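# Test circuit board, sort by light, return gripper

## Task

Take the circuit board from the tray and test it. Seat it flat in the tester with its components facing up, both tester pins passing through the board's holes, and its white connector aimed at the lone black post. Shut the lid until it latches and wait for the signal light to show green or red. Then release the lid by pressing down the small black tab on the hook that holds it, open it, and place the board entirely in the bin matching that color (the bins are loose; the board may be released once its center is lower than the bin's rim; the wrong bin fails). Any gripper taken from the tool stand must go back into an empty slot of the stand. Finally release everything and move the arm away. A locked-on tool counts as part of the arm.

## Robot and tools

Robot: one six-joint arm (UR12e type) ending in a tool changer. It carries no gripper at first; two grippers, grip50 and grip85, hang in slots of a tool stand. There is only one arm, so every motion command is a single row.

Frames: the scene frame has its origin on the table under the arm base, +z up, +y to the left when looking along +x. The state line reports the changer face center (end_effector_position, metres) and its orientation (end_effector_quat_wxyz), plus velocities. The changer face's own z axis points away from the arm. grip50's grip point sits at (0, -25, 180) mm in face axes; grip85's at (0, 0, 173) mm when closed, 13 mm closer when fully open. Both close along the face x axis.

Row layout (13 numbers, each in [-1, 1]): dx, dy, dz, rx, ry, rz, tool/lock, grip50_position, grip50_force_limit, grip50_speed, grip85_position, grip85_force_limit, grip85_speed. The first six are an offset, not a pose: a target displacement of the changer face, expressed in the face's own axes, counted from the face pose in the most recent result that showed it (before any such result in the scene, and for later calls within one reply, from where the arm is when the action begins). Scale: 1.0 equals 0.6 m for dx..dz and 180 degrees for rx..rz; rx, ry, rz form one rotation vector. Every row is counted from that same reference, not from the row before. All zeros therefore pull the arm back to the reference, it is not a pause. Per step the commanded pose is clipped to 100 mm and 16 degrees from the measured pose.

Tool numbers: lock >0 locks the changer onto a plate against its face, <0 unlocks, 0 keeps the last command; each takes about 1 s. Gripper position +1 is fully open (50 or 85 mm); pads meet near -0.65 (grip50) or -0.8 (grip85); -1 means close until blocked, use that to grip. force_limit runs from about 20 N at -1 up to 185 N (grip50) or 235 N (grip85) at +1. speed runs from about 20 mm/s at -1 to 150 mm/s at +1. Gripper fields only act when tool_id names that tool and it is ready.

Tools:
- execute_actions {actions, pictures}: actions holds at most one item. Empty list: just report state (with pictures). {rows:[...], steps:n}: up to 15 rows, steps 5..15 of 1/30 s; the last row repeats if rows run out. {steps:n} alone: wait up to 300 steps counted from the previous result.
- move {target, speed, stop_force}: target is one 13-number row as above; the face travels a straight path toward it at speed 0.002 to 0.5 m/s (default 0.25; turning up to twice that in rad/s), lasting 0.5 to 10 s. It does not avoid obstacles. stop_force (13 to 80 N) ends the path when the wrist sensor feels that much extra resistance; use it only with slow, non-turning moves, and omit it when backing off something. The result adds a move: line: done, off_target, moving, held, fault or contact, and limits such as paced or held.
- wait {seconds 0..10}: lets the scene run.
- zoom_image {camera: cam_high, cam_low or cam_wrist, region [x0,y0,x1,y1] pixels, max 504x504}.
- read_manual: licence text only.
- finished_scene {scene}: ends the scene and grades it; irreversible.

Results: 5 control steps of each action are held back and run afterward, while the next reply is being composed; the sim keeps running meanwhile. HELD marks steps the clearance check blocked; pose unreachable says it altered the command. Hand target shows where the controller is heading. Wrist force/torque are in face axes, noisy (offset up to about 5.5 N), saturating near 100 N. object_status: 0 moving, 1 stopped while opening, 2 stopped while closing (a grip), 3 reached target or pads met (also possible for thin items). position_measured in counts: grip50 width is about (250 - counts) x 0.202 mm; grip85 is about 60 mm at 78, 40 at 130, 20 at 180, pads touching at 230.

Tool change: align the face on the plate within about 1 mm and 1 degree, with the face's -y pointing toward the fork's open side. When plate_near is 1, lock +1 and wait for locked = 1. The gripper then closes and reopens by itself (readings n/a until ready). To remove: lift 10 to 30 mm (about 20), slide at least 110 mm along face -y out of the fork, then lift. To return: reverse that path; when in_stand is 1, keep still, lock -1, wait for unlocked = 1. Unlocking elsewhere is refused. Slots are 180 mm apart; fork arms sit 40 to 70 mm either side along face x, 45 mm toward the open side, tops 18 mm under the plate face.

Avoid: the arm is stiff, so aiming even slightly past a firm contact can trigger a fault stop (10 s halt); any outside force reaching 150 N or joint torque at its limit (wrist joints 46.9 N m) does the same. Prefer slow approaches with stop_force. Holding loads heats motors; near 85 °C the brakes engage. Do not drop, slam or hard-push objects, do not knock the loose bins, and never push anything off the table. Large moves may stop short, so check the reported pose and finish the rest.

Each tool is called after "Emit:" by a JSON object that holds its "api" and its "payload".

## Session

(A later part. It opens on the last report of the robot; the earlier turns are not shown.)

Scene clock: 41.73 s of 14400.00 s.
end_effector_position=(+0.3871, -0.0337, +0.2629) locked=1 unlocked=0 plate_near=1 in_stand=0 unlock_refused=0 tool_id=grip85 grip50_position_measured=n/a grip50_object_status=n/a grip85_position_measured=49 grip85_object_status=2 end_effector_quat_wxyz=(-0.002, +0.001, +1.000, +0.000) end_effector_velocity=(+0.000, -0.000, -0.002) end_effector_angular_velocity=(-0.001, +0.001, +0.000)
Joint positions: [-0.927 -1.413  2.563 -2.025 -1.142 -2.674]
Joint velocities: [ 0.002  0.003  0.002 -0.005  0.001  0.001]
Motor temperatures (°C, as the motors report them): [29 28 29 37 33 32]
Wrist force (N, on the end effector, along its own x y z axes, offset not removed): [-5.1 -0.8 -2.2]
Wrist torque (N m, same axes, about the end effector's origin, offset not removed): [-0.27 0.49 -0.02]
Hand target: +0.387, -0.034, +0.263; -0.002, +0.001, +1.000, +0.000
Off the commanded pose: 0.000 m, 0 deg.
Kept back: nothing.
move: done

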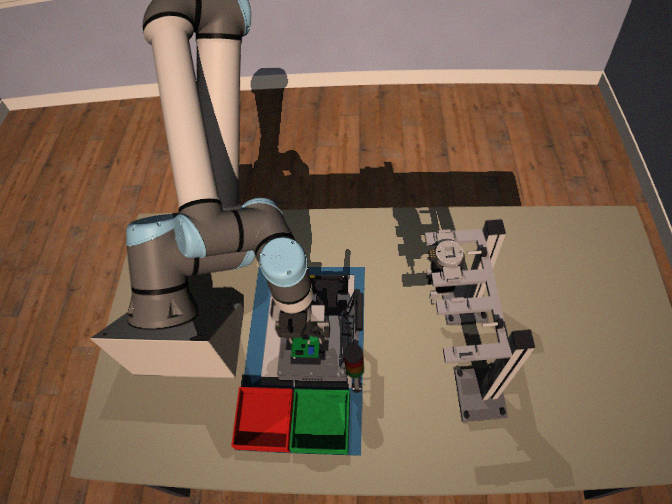

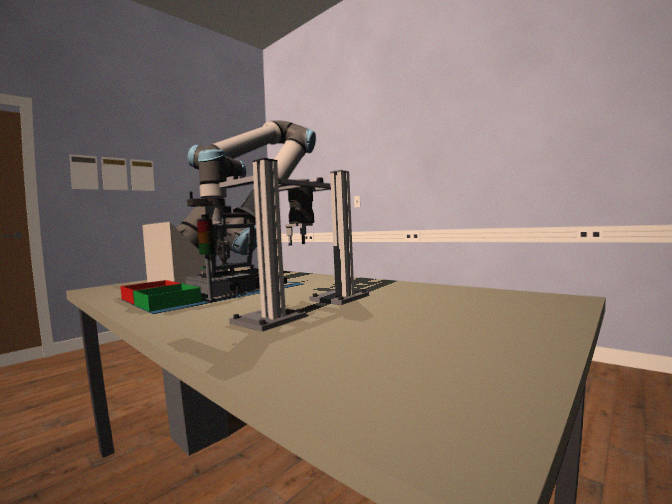

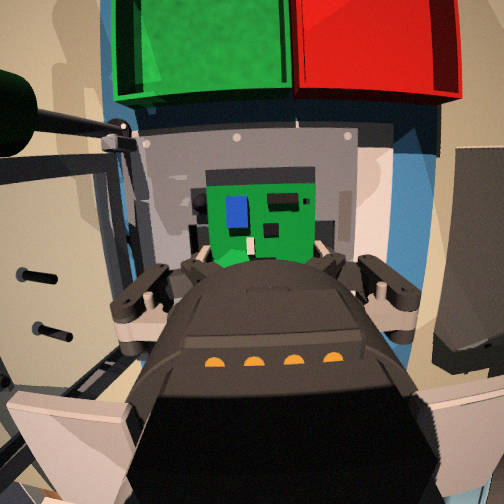

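Emit:
{"api": "move", "payload": {"target": [0,0,0.06,0,0,0,0,1,0,0,-1,-0.5,-0.5], "speed": 0.008, "stop_force": 13}}

Emit:
{"api": "zoom_image", "payload": {"camera": "cam_wrist", "region": [150, 120, 370, 280]}}

Scene clock: 42.97 s of 14400.00 s.
end_effector_position=(+0.3871, -0.0337, +0.2578) locked=1 unlocked=0 plate_near=1 in_stand=0 unlock_refused=0 tool_id=grip85 grip50_position_measured=n/a grip50_object_status=n/a grip85_position_measured=49 grip85_object_status=2 end_effector_quat_wxyz=(-0.002, +0.001, +1.000, +0.000) end_effector_velocity=(+0.000, +0.000, +0.003) end_effector_angular_velocity=(+0.001, -0.001, +0.001)
Joint positions: [-0.922 -1.406  2.569 -2.039 -1.139 -2.67 ]
Joint velocities: [-0.002 -0.004 -0.003  0.008 -0.001 -0.003]
Motor temperatures (°C, as the motors report them): [29 28 29 37 33 32]
Wrist force (N, on the end effector, along its own x y z axes, offset not removed): [-3.5 -5.1 -12.9]
Wrist torque (N m, same axes, about the end effector's origin, offset not removed): [-0.85 0.69 0.05]
Hand target: +0.387, -0.034, +0.258; -0.002, +0.001, +1.000, +0.000
Off the commanded pose: 0.031 m, 0 deg.
Kept back: nothing.
move: contact

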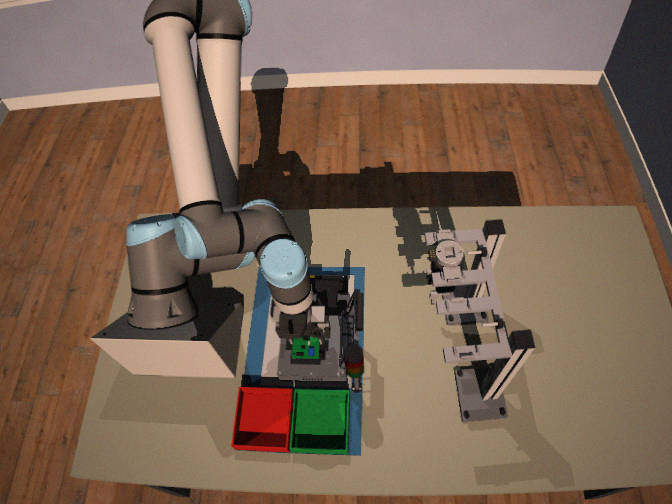

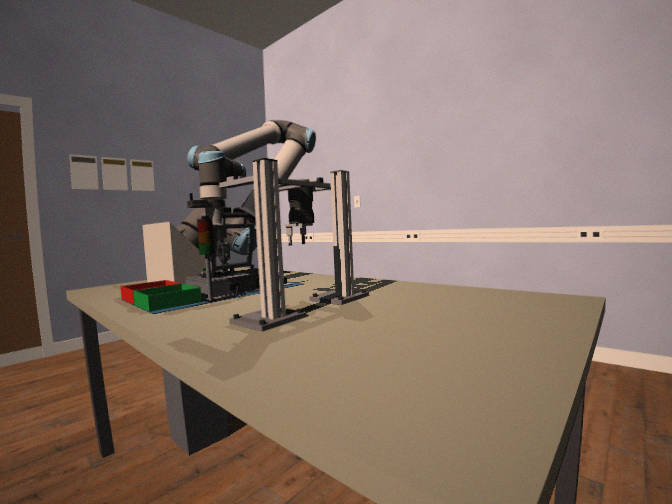

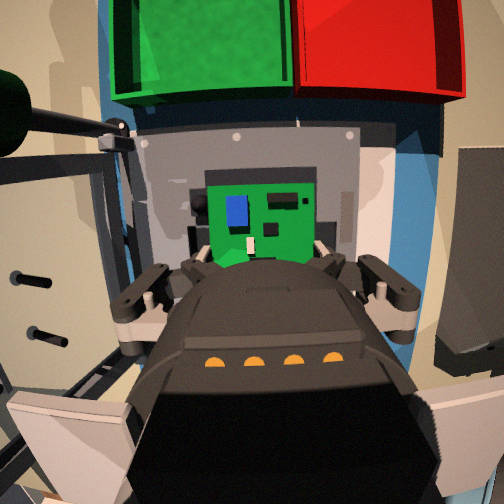

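Region (150, 120, 370, 280) of cam_wrist's 504x504 image, scaled by 2.291, with more detail than that image has; it fills the top 367 rows of this view, and the rest is white.

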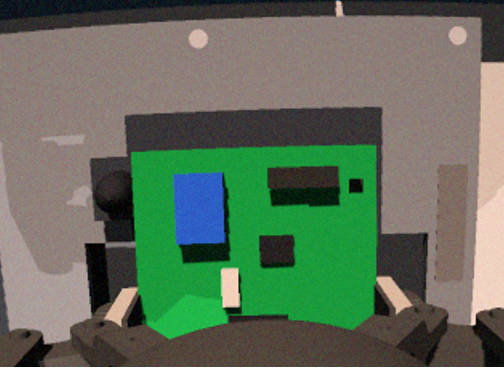

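Emit:
{"api": "move", "payload": {"target": [0,0,-0.02,0,0,0,0,1,0,0,-1,-0.5,-0.5], "speed": 0.03}}

Emit:
{"api": "move", "payload": {"target": [0,0.04,0,0,0,0,0,1,0,0,-1,-0.5,-0.5], "speed": 0.03}}

Emit:
{"api": "zoom_image", "payload": {"camera": "cam_wrist", "region": [150, 100, 370, 260]}}

Scene clock: 44.03 s of 14400.00 s.
end_effector_position=(+0.3871, -0.0337, +0.2696) locked=1 unlocked=0 plate_near=1 in_stand=0 unlock_refused=0 tool_id=grip85 grip50_position_measured=n/a grip50_object_status=n/a grip85_position_measured=49 grip85_object_status=2 end_effector_quat_wxyz=(-0.002, +0.001, +1.000, +0.000) end_effector_velocity=(+0.000, +0.000, +0.002) end_effector_angular_velocity=(+0.000, +0.000, -0.001)
Joint positions: [-0.934 -1.423  2.556 -2.006 -1.146 -2.68 ]
Joint velocities: [-0.002 -0.003 -0.002  0.006 -0.001 -0.001]
Motor temperatures (°C, as the motors report them): [29 28 29 37 33 32]
Wrist force (N, on the end effector, along its own x y z axes, offset not removed): [-1.2 -1.9 0.2]
Wrist torque (N m, same axes, about the end effector's origin, offset not removed): [-0.23 0.07 0.31]
Hand target: +0.387, -0.034, +0.270; -0.002, +0.001, +1.000, +0.000
Off the commanded pose: 0.000 m, 0 deg.
Kept back: nothing.
move: done

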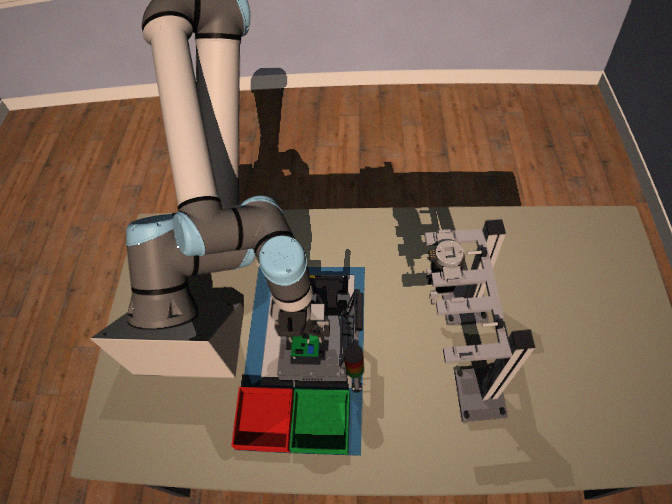

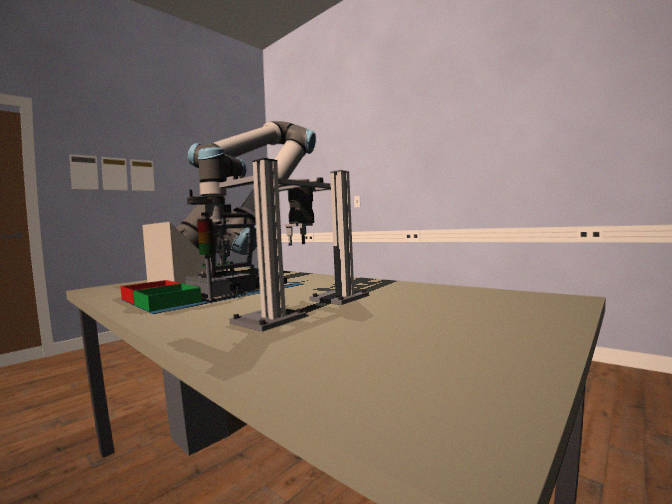

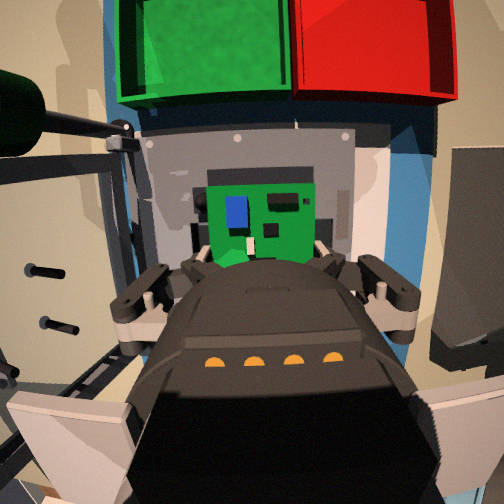

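Scene clock: 45.17 s of 14400.00 s.
end_effector_position=(+0.3873, -0.0100, +0.2698) locked=1 unlocked=0 plate_near=1 in_stand=0 unlock_refused=0 tool_id=grip85 grip50_position_measured=n/a grip50_object_status=n/a grip85_position_measured=49 grip85_object_status=2 end_effector_quat_wxyz=(-0.001, +0.001, +1.000, +0.000) end_effector_velocity=(-0.001, +0.002, -0.001) end_effector_angular_velocity=(+0.003, +0.000, -0.001)
Joint positions: [-0.91  -1.48   2.564 -1.966 -1.131 -2.66 ]
Joint velocities: [ 0.002 -0.004  0.002  0.004  0.002  0.001]
Motor temperatures (°C, as the motors report them): [29 28 29 37 33 32]
Wrist force (N, on the end effector, along its own x y z axes, offset not removed): [-2.4 -53.7 -57.9]
Wrist torque (N m, same axes, about the end effector's origin, offset not removed): [6.21 -2.69 2.35]
Hand target: +0.387, -0.010, +0.270; -0.002, +0.001, +1.000, +0.000
Off the commanded pose: 0.000 m, 0 deg.
Kept back: nothing.
move: done

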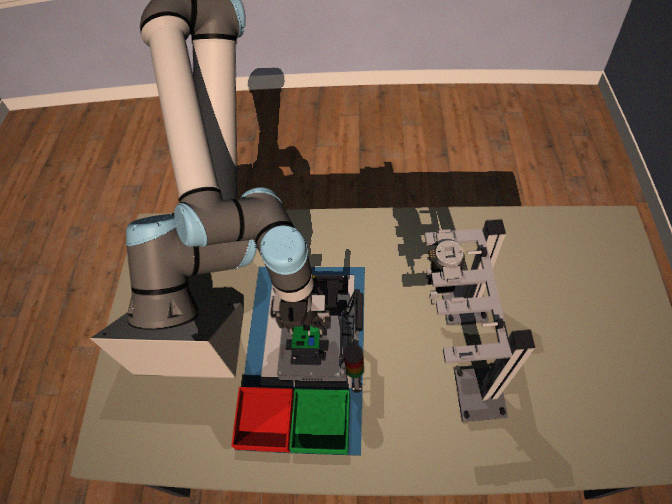

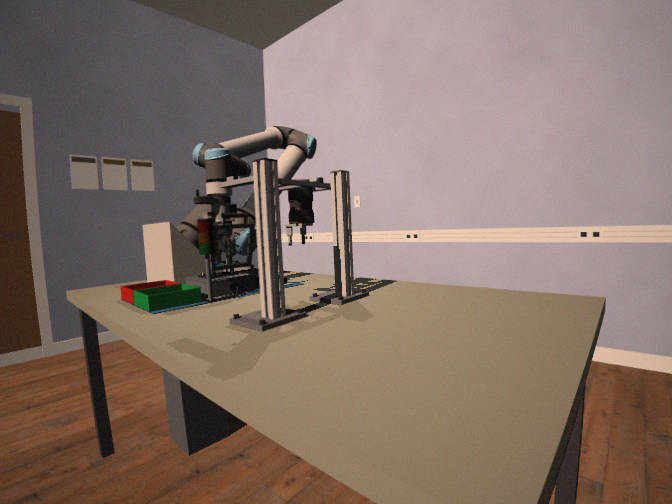

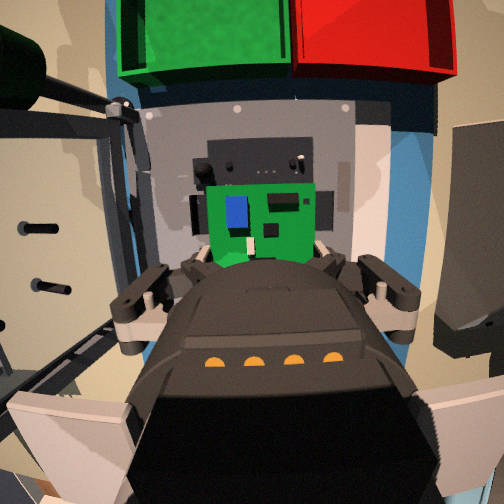

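Region (150, 100, 370, 260) of cam_wrist's 504x504 image, scaled by 2.291, with more detail than that image has; it fills the top 367 rows of this view, and the rest is white.

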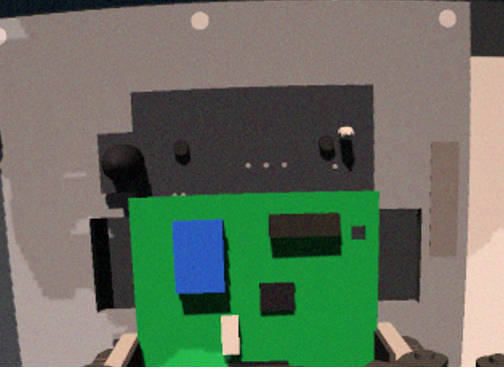

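Emit:
{"api": "move", "payload": {"target": [-0.0025,-0.05,-0.003,0,0,0,0,1,0,0,-1,-0.5,-0.5], "speed": 0.03}}

Emit:
{"api": "move", "payload": {"target": [0,0,0.08,0,0,0,0,1,0,0,-1,-0.5,-0.5], "speed": 0.008, "stop_force": 13}}

Emit:
{"api": "zoom_image", "payload": {"camera": "cam_wrist", "region": [150, 120, 370, 280]}}

Scene clock: 46.83 s of 14400.00 s.
end_effector_position=(+0.3888, -0.0398, +0.2716) locked=1 unlocked=0 plate_near=1 in_stand=0 unlock_refused=0 tool_id=grip85 grip50_position_measured=n/a grip50_object_status=n/a grip85_position_measured=49 grip85_object_status=2 end_effector_quat_wxyz=(-0.001, +0.001, +1.000, +0.000) end_effector_velocity=(+0.000, -0.002, -0.000) end_effector_angular_velocity=(+0.000, -0.000, -0.000)
Joint positions: [-0.938 -1.41   2.549 -2.011 -1.149 -2.684]
Joint velocities: [-0.001  0.004 -0.001 -0.002 -0.001 -0.001]
Motor temperatures (°C, as the motors report them): [29 28 29 37 33 32]
Wrist force (N, on the end effector, along its own x y z axes, offset not removed): [-1.5 -2.2 -0.9]
Wrist torque (N m, same axes, about the end effector's origin, offset not removed): [-0.12 0.22 0.25]
Hand target: +0.389, -0.040, +0.272; -0.001, +0.001, +1.000, +0.000
Off the commanded pose: 0.000 m, 0 deg.
Kept back: nothing.
move: done

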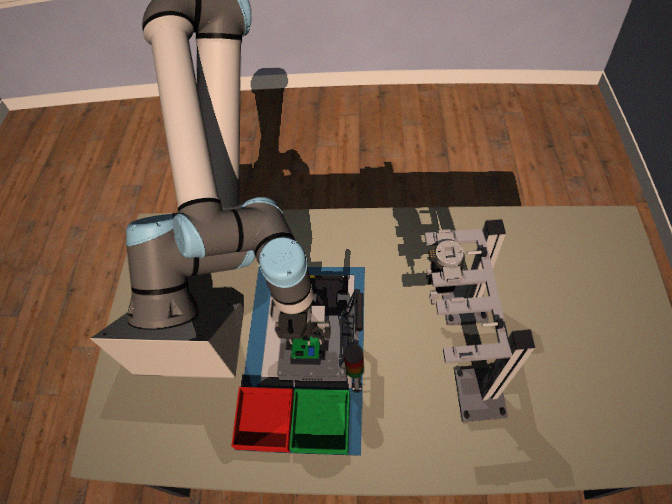

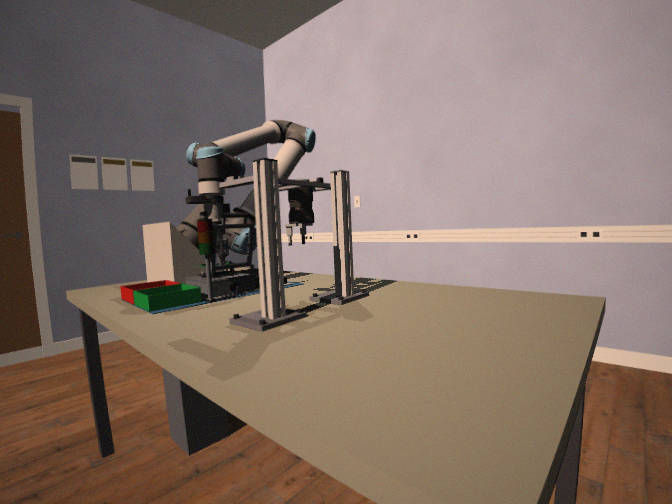

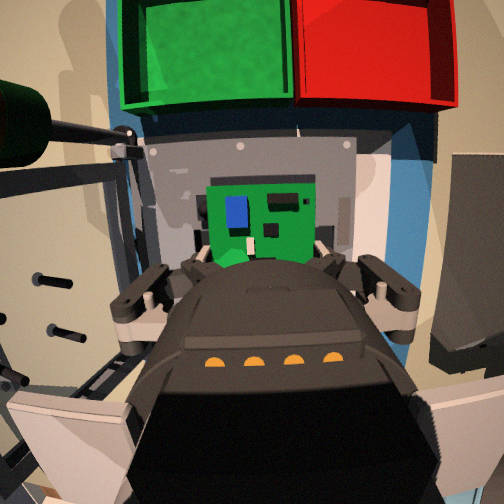

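Scene clock: 49.00 s of 14400.00 s.
end_effector_position=(+0.3886, -0.0397, +0.2570) locked=1 unlocked=0 plate_near=1 in_stand=0 unlock_refused=0 tool_id=grip85 grip50_position_measured=n/a grip50_object_status=n/a grip85_position_measured=49 grip85_object_status=2 end_effector_quat_wxyz=(-0.002, +0.001, +1.000, +0.000) end_effector_velocity=(+0.000, +0.000, +0.003) end_effector_angular_velocity=(+0.000, -0.001, +0.002)
Joint positions: [-0.924 -1.389  2.564 -2.052 -1.14  -2.672]
Joint velocities: [-0.002 -0.004 -0.003  0.008 -0.001 -0.004]
Motor temperatures (°C, as the motors report them): [29 28 29 37 33 32]
Wrist force (N, on the end effector, along its own x y z axes, offset not removed): [25.5 -3.3 -2.9]
Wrist torque (N m, same axes, about the end effector's origin, offset not removed): [0.57 5.30 -0.08]
Hand target: +0.389, -0.040, +0.257; -0.002, +0.001, +1.000, +0.000
Off the commanded pose: 0.033 m, 0 deg.
Kept back: nothing.
move: contact

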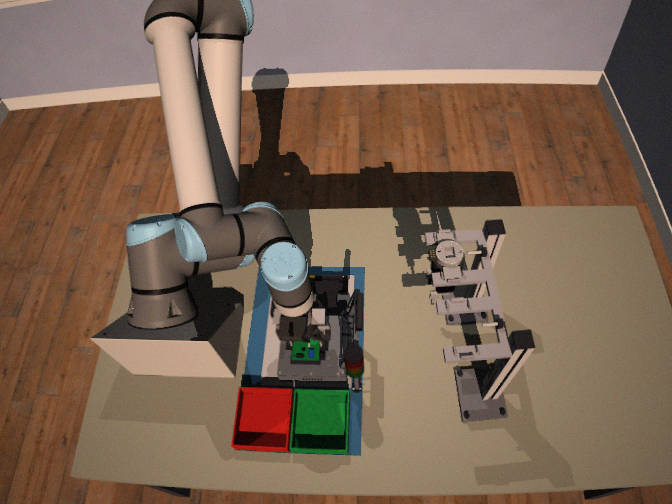

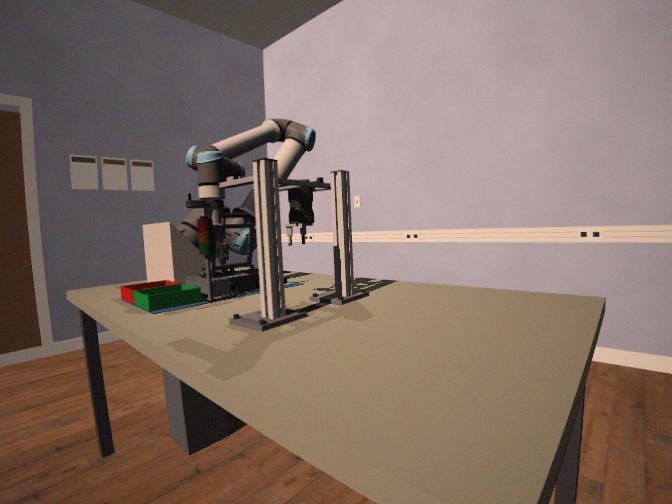

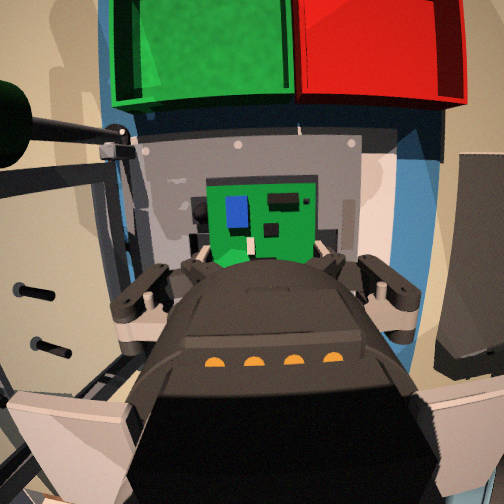

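Region (150, 120, 370, 280) of cam_wrist's 504x504 image, scaled by 2.291, with more detail than that image has; it fills the top 367 rows of this view, and the rest is white.

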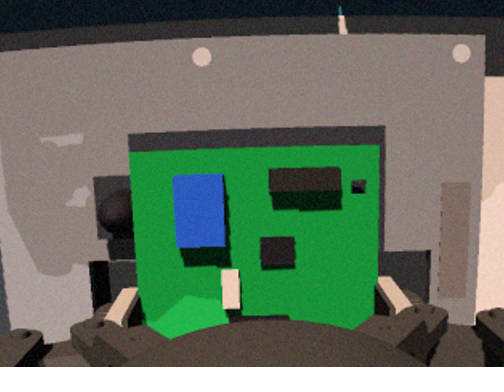

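Guide posts push +x; shift 2 mm and continue.

Emit:
{"api": "move", "payload": {"target": [0.0035,0,0,0,0,0,0,1,0,0,-1,-0.5,-0.5], "speed": 0.01}}

Emit:
{"api": "move", "payload": {"target": [0,0,0.05,0,0,0,0,1,0,0,-1,-0.5,-0.5], "speed": 0.008, "stop_force": 13}}

Emit:
{"api": "zoom_image", "payload": {"camera": "cam_wrist", "region": [150, 120, 370, 280]}}

Scene clock: 49.93 s of 14400.00 s.
end_effector_position=(+0.3866, -0.0397, +0.2570) locked=1 unlocked=0 plate_near=1 in_stand=0 unlock_refused=0 tool_id=grip85 grip50_position_measured=n/a grip50_object_status=n/a grip85_position_measured=49 grip85_object_status=2 end_effector_quat_wxyz=(-0.002, +0.001, +1.000, +0.000) end_effector_velocity=(-0.001, -0.000, +0.000) end_effector_angular_velocity=(-0.000, -0.001, +0.000)
Joint positions: [-0.928 -1.391  2.567 -2.051 -1.143 -2.675]
Joint velocities: [-0.001 -0.001  0.001 -0.001 -0.001 -0.001]
Motor temperatures (°C, as the motors report them): [29 28 29 37 33 32]
Wrist force (N, on the end effector, along its own x y z axes, offset not removed): [-4.2 -2.8 -1.9]
Wrist torque (N m, same axes, about the end effector's origin, offset not removed): [-0.26 0.25 0.08]
Hand target: +0.386, -0.040, +0.257; -0.002, +0.001, +1.000, +0.000
Off the commanded pose: 0.000 m, 0 deg.
Kept back: nothing.
move: done

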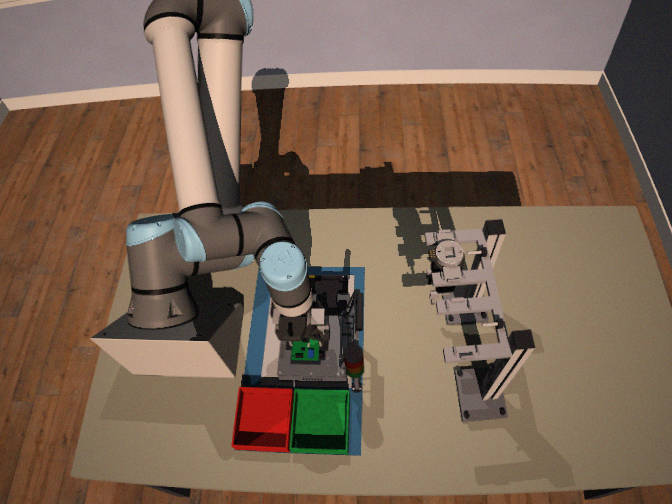

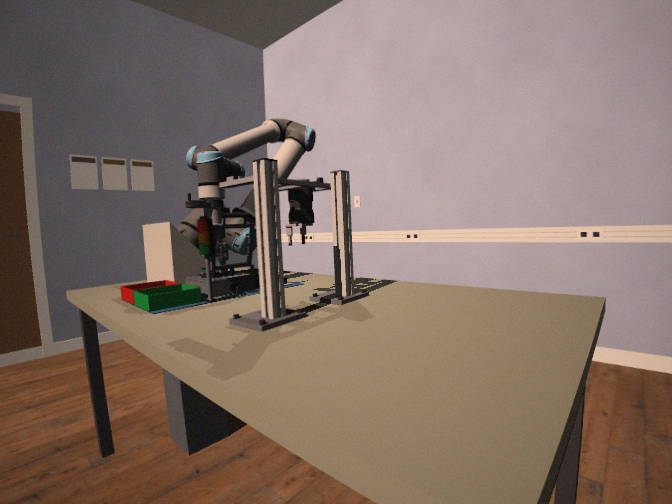

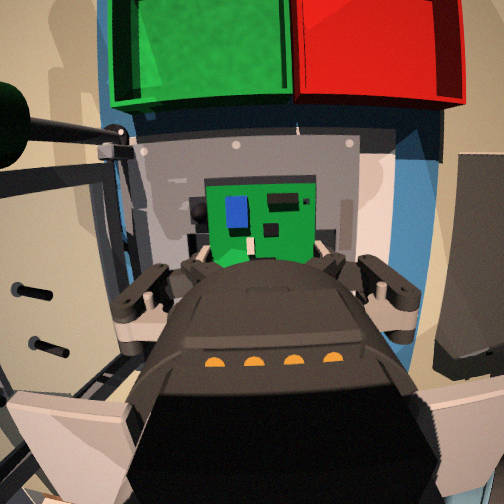

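Scene clock: 51.97 s of 14400.00 s.
end_effector_position=(+0.3865, -0.0396, +0.2436) locked=1 unlocked=0 plate_near=1 in_stand=0 unlock_refused=0 tool_id=grip85 grip50_position_measured=n/a grip50_object_status=n/a grip85_position_measured=49 grip85_object_status=2 end_effector_quat_wxyz=(-0.001, +0.001, +1.000, +0.001) end_effector_velocity=(+0.000, -0.000, +0.003) end_effector_angular_velocity=(-0.001, -0.000, +0.001)
Joint positions: [-0.915 -1.37   2.581 -2.091 -1.134 -2.664]
Joint velocities: [-0.002 -0.004 -0.003  0.007 -0.002 -0.003]
Motor temperatures (°C, as the motors report them): [29 28 29 37 33 32]
Wrist force (N, on the end effector, along its own x y z axes, offset not removed): [11.2 -19.6 -21.0]
Wrist torque (N m, same axes, about the end effector's origin, offset not removed): [3.12 1.56 -0.11]
Hand target: +0.387, -0.040, +0.244; -0.002, +0.001, +1.000, +0.000
Off the commanded pose: 0.017 m, 0 deg.
Kept back: nothing.
move: contact

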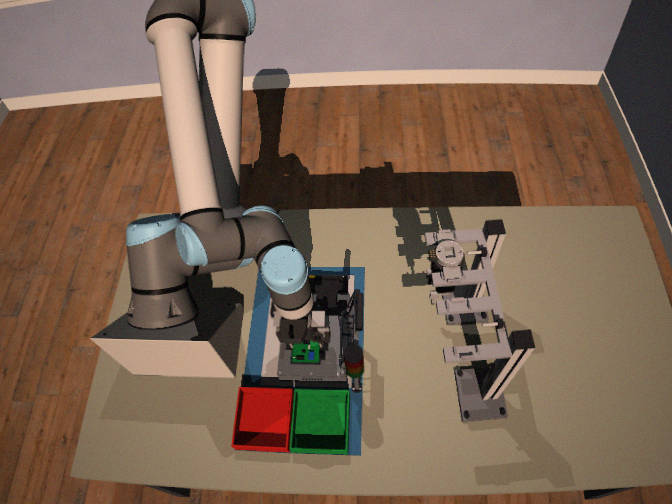

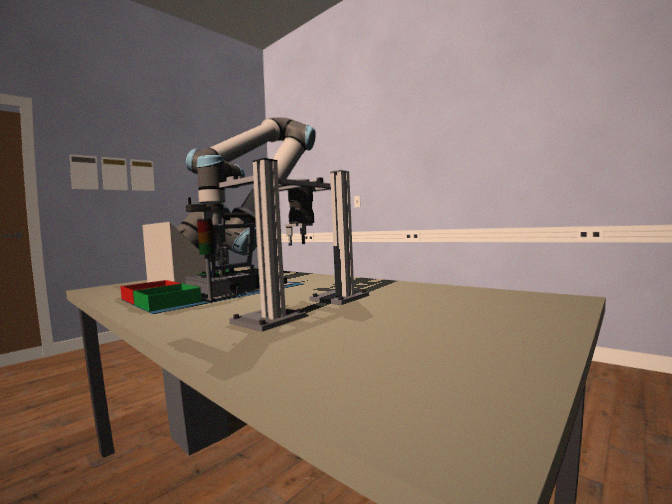

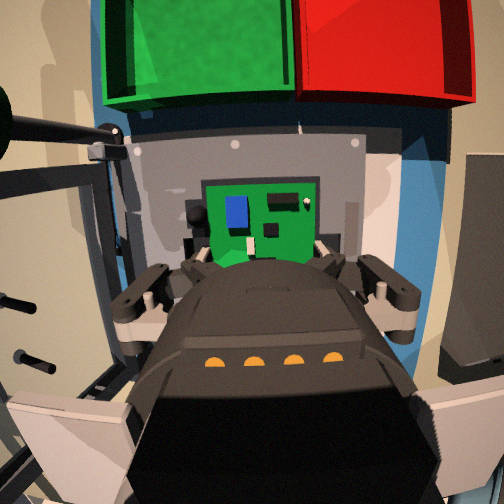

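Region (150, 120, 370, 280) of cam_wrist's 504x504 image, scaled by 2.291, with more detail than that image has; it fills the top 367 rows of this view, and the rest is white.

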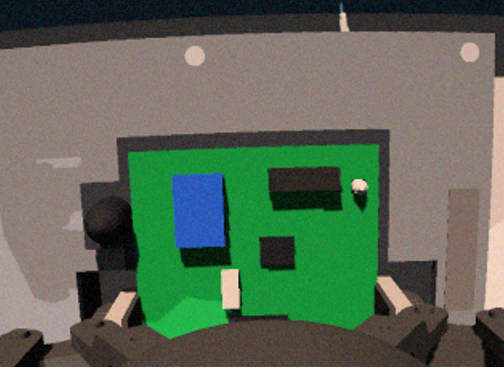

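Pin is through. Release and lift. Board pose: (0.3865,-0.040,0.2436).

Emit:
{"api": "move", "payload": {"target": [0,0,0,0,0,0,0,1,0,0,1,-0.5,-0.5], "speed": 0.03}}

Emit:
{"api": "move", "payload": {"target": [0,0.06,-0.4,0,0,0,0,1,0,0,1,-0.5,-0.5], "speed": 0.2}}

Emit:
{"api": "zoom_image", "payload": {"camera": "cam_wrist", "region": [50, 50, 400, 300]}}

Scene clock: 52.93 s of 14400.00 s.
end_effector_position=(+0.3865, -0.0396, +0.2436) locked=1 unlocked=0 plate_near=1 in_stand=0 unlock_refused=0 tool_id=grip85 grip50_position_measured=n/a grip50_object_status=n/a grip85_position_measured=3 grip85_object_status=3 end_effector_quat_wxyz=(-0.001, +0.001, +1.000, +0.001) end_effector_velocity=(-0.000, +0.000, -0.000) end_effector_angular_velocity=(+0.000, +0.000, -0.001)
Joint positions: [-0.915 -1.37   2.581 -2.091 -1.134 -2.664]
Joint velocities: [ 0.  0.  0. -0.  0.  0.]
Motor temperatures (°C, as the motors report them): [29 28 29 37 33 32]
Wrist force (N, on the end effector, along its own x y z axes, offset not removed): [-2.7 -1.0 2.1]
Wrist torque (N m, same axes, about the end effector's origin, offset not removed): [0.07 0.13 0.23]
Hand target: +0.387, -0.040, +0.244; -0.001, +0.001, +1.000, +0.001
Off the commanded pose: 0.000 m, 0 deg.
Kept back: nothing.
move: done

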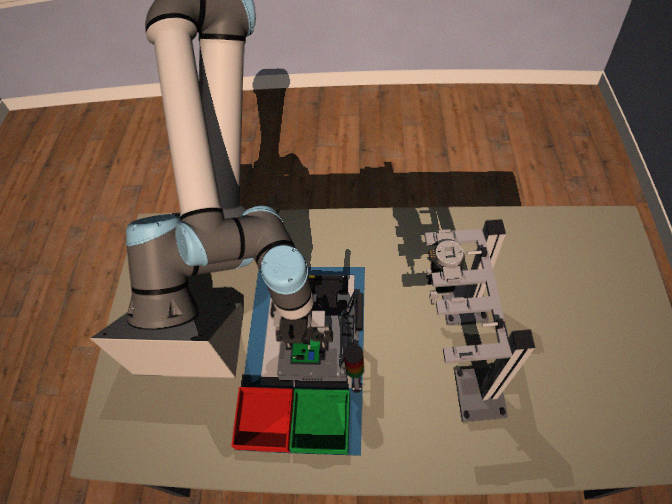

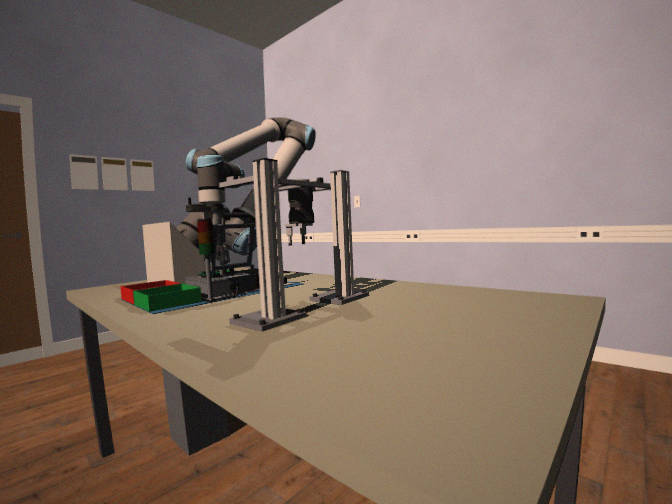

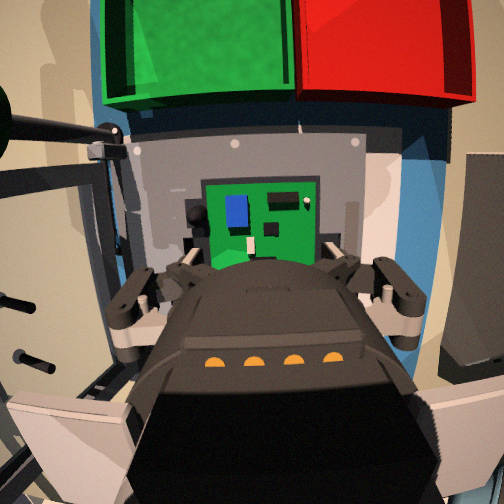

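Scene clock: 54.67 s of 14400.00 s.
end_effector_position=(+0.3873, -0.0043, +0.4835) locked=1 unlocked=0 plate_near=1 in_stand=0 unlock_refused=0 tool_id=grip85 grip50_position_measured=n/a grip50_object_status=n/a grip85_position_measured=3 grip85_object_status=3 end_effector_quat_wxyz=(-0.001, +0.001, +1.000, +0.001) end_effector_velocity=(+0.000, +0.000, +0.002) end_effector_angular_velocity=(+0.001, -0.000, -0.000)
Joint positions: [-1.08  -1.617  2.274 -1.486 -1.242 -2.798]
Joint velocities: [-0.001 -0.001 -0.003  0.005 -0.    -0.001]
Motor temperatures (°C, as the motors report them): [29 28 29 37 33 32]
Wrist force (N, on the end effector, along its own x y z axes, offset not removed): [-4.4 -0.4 0.2]
Wrist torque (N m, same axes, about the end effector's origin, offset not removed): [-0.26 0.37 0.12]
Hand target: +0.387, -0.004, +0.484; -0.001, +0.001, +1.000, +0.001
Off the commanded pose: 0.000 m, 0 deg.
Kept back: nothing.
move: done

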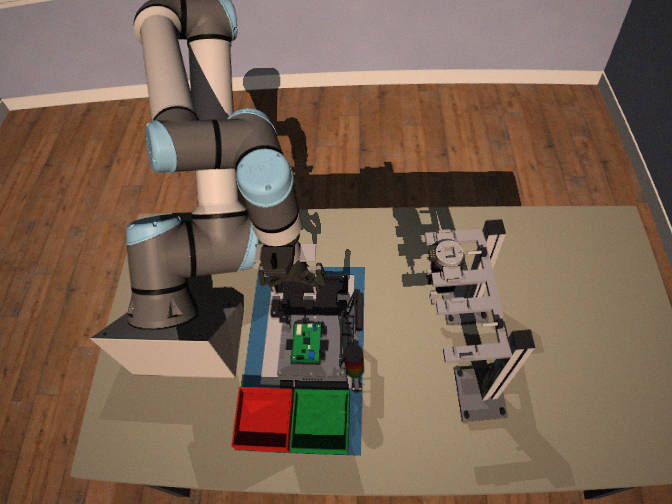

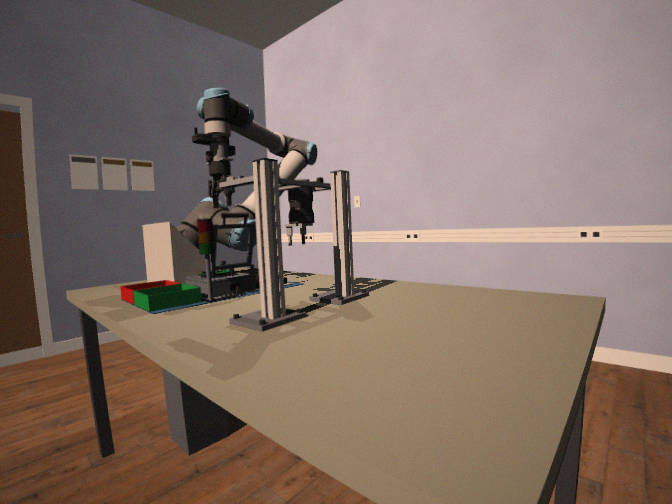

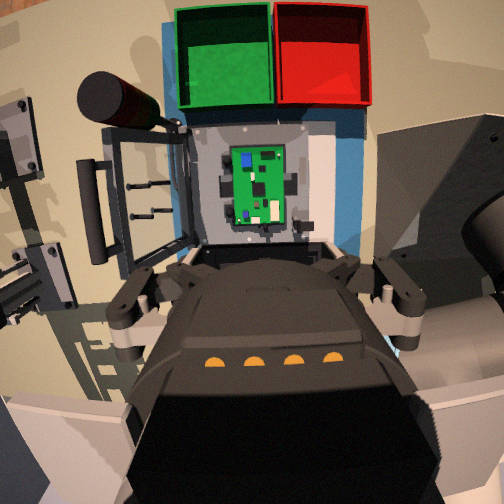

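Region (50, 50, 400, 300) of cam_wrist's 504x504 image, scaled by 1.440, with more detail than that image has; it fills the top 360 rows of this view, and the rest is white.

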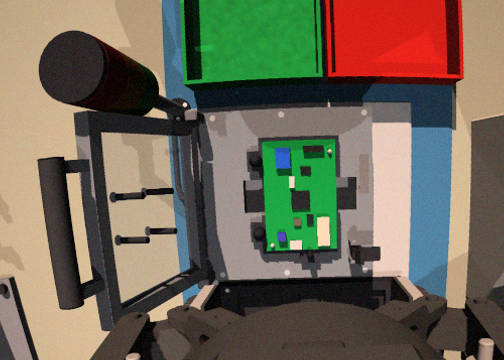

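Emit:
{"api": "move", "payload": {"target": [-0.27,-0.04,0,0,0,0,0,1,0,0,1,-0.5,-0.5], "speed": 0.2}}

Emit:
{"api": "zoom_image", "payload": {"camera": "cam_low", "region": [170, 80, 330, 310]}}

Scene clock: 56.30 s of 14400.00 s.
end_effector_position=(+0.5491, -0.0284, +0.4829) locked=1 unlocked=0 plate_near=1 in_stand=0 unlock_refused=0 tool_id=grip85 grip50_position_measured=n/a grip50_object_status=n/a grip85_position_measured=3 grip85_object_status=3 end_effector_quat_wxyz=(-0.002, +0.001, +1.000, +0.001) end_effector_velocity=(+0.002, -0.000, -0.000) end_effector_angular_velocity=(+0.000, -0.000, +0.000)
Joint positions: [-0.863 -1.377  2.064 -1.586 -1.101 -2.619]
Joint velocities: [ 0.002  0.002 -0.002 -0.001  0.001  0.001]
Motor temperatures (°C, as the motors report them): [29 28 29 37 33 32]
Wrist force (N, on the end effector, along its own x y z axes, offset not removed): [-1.4 -0.2 4.0]
Wrist torque (N m, same axes, about the end effector's origin, offset not removed): [-0.05 0.17 0.19]
Hand target: +0.549, -0.028, +0.483; -0.001, +0.001, +1.000, +0.000
Off the commanded pose: 0.000 m, 0 deg.
Kept back: nothing.
move: done

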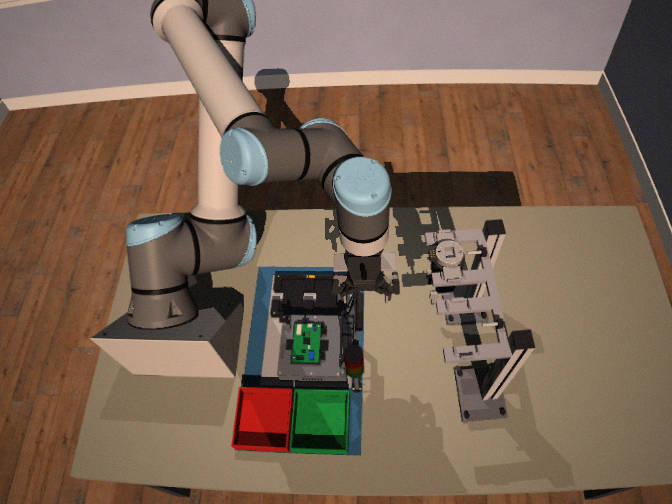

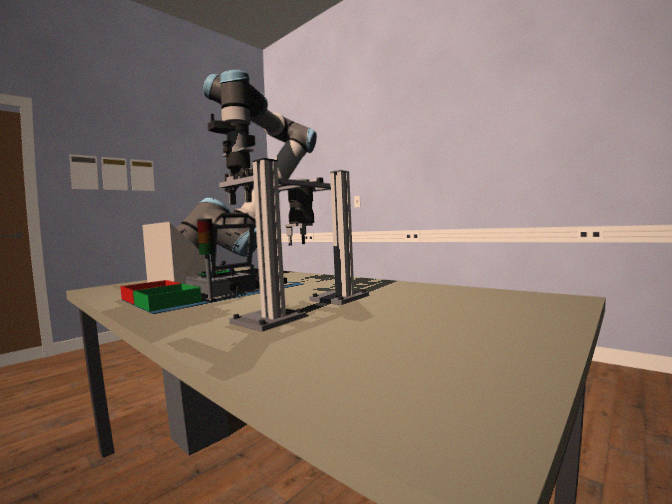

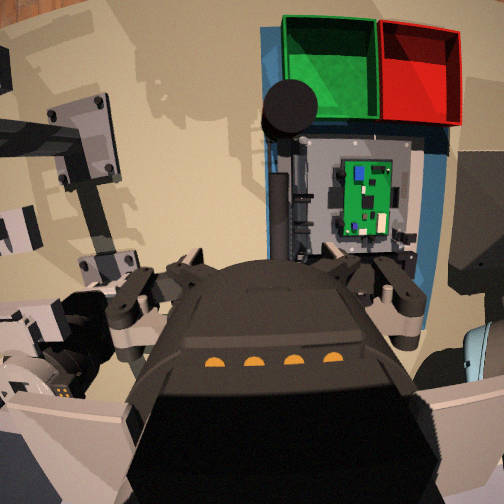

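Region (170, 80, 330, 310) of cam_low's 672x504 image, scaled by 2.191, with more detail than that image has; it fills the left 351 columns of this view, and the rest is white.

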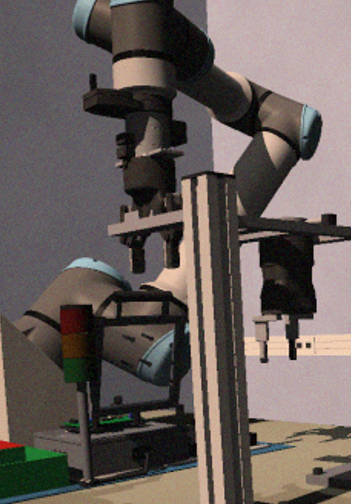

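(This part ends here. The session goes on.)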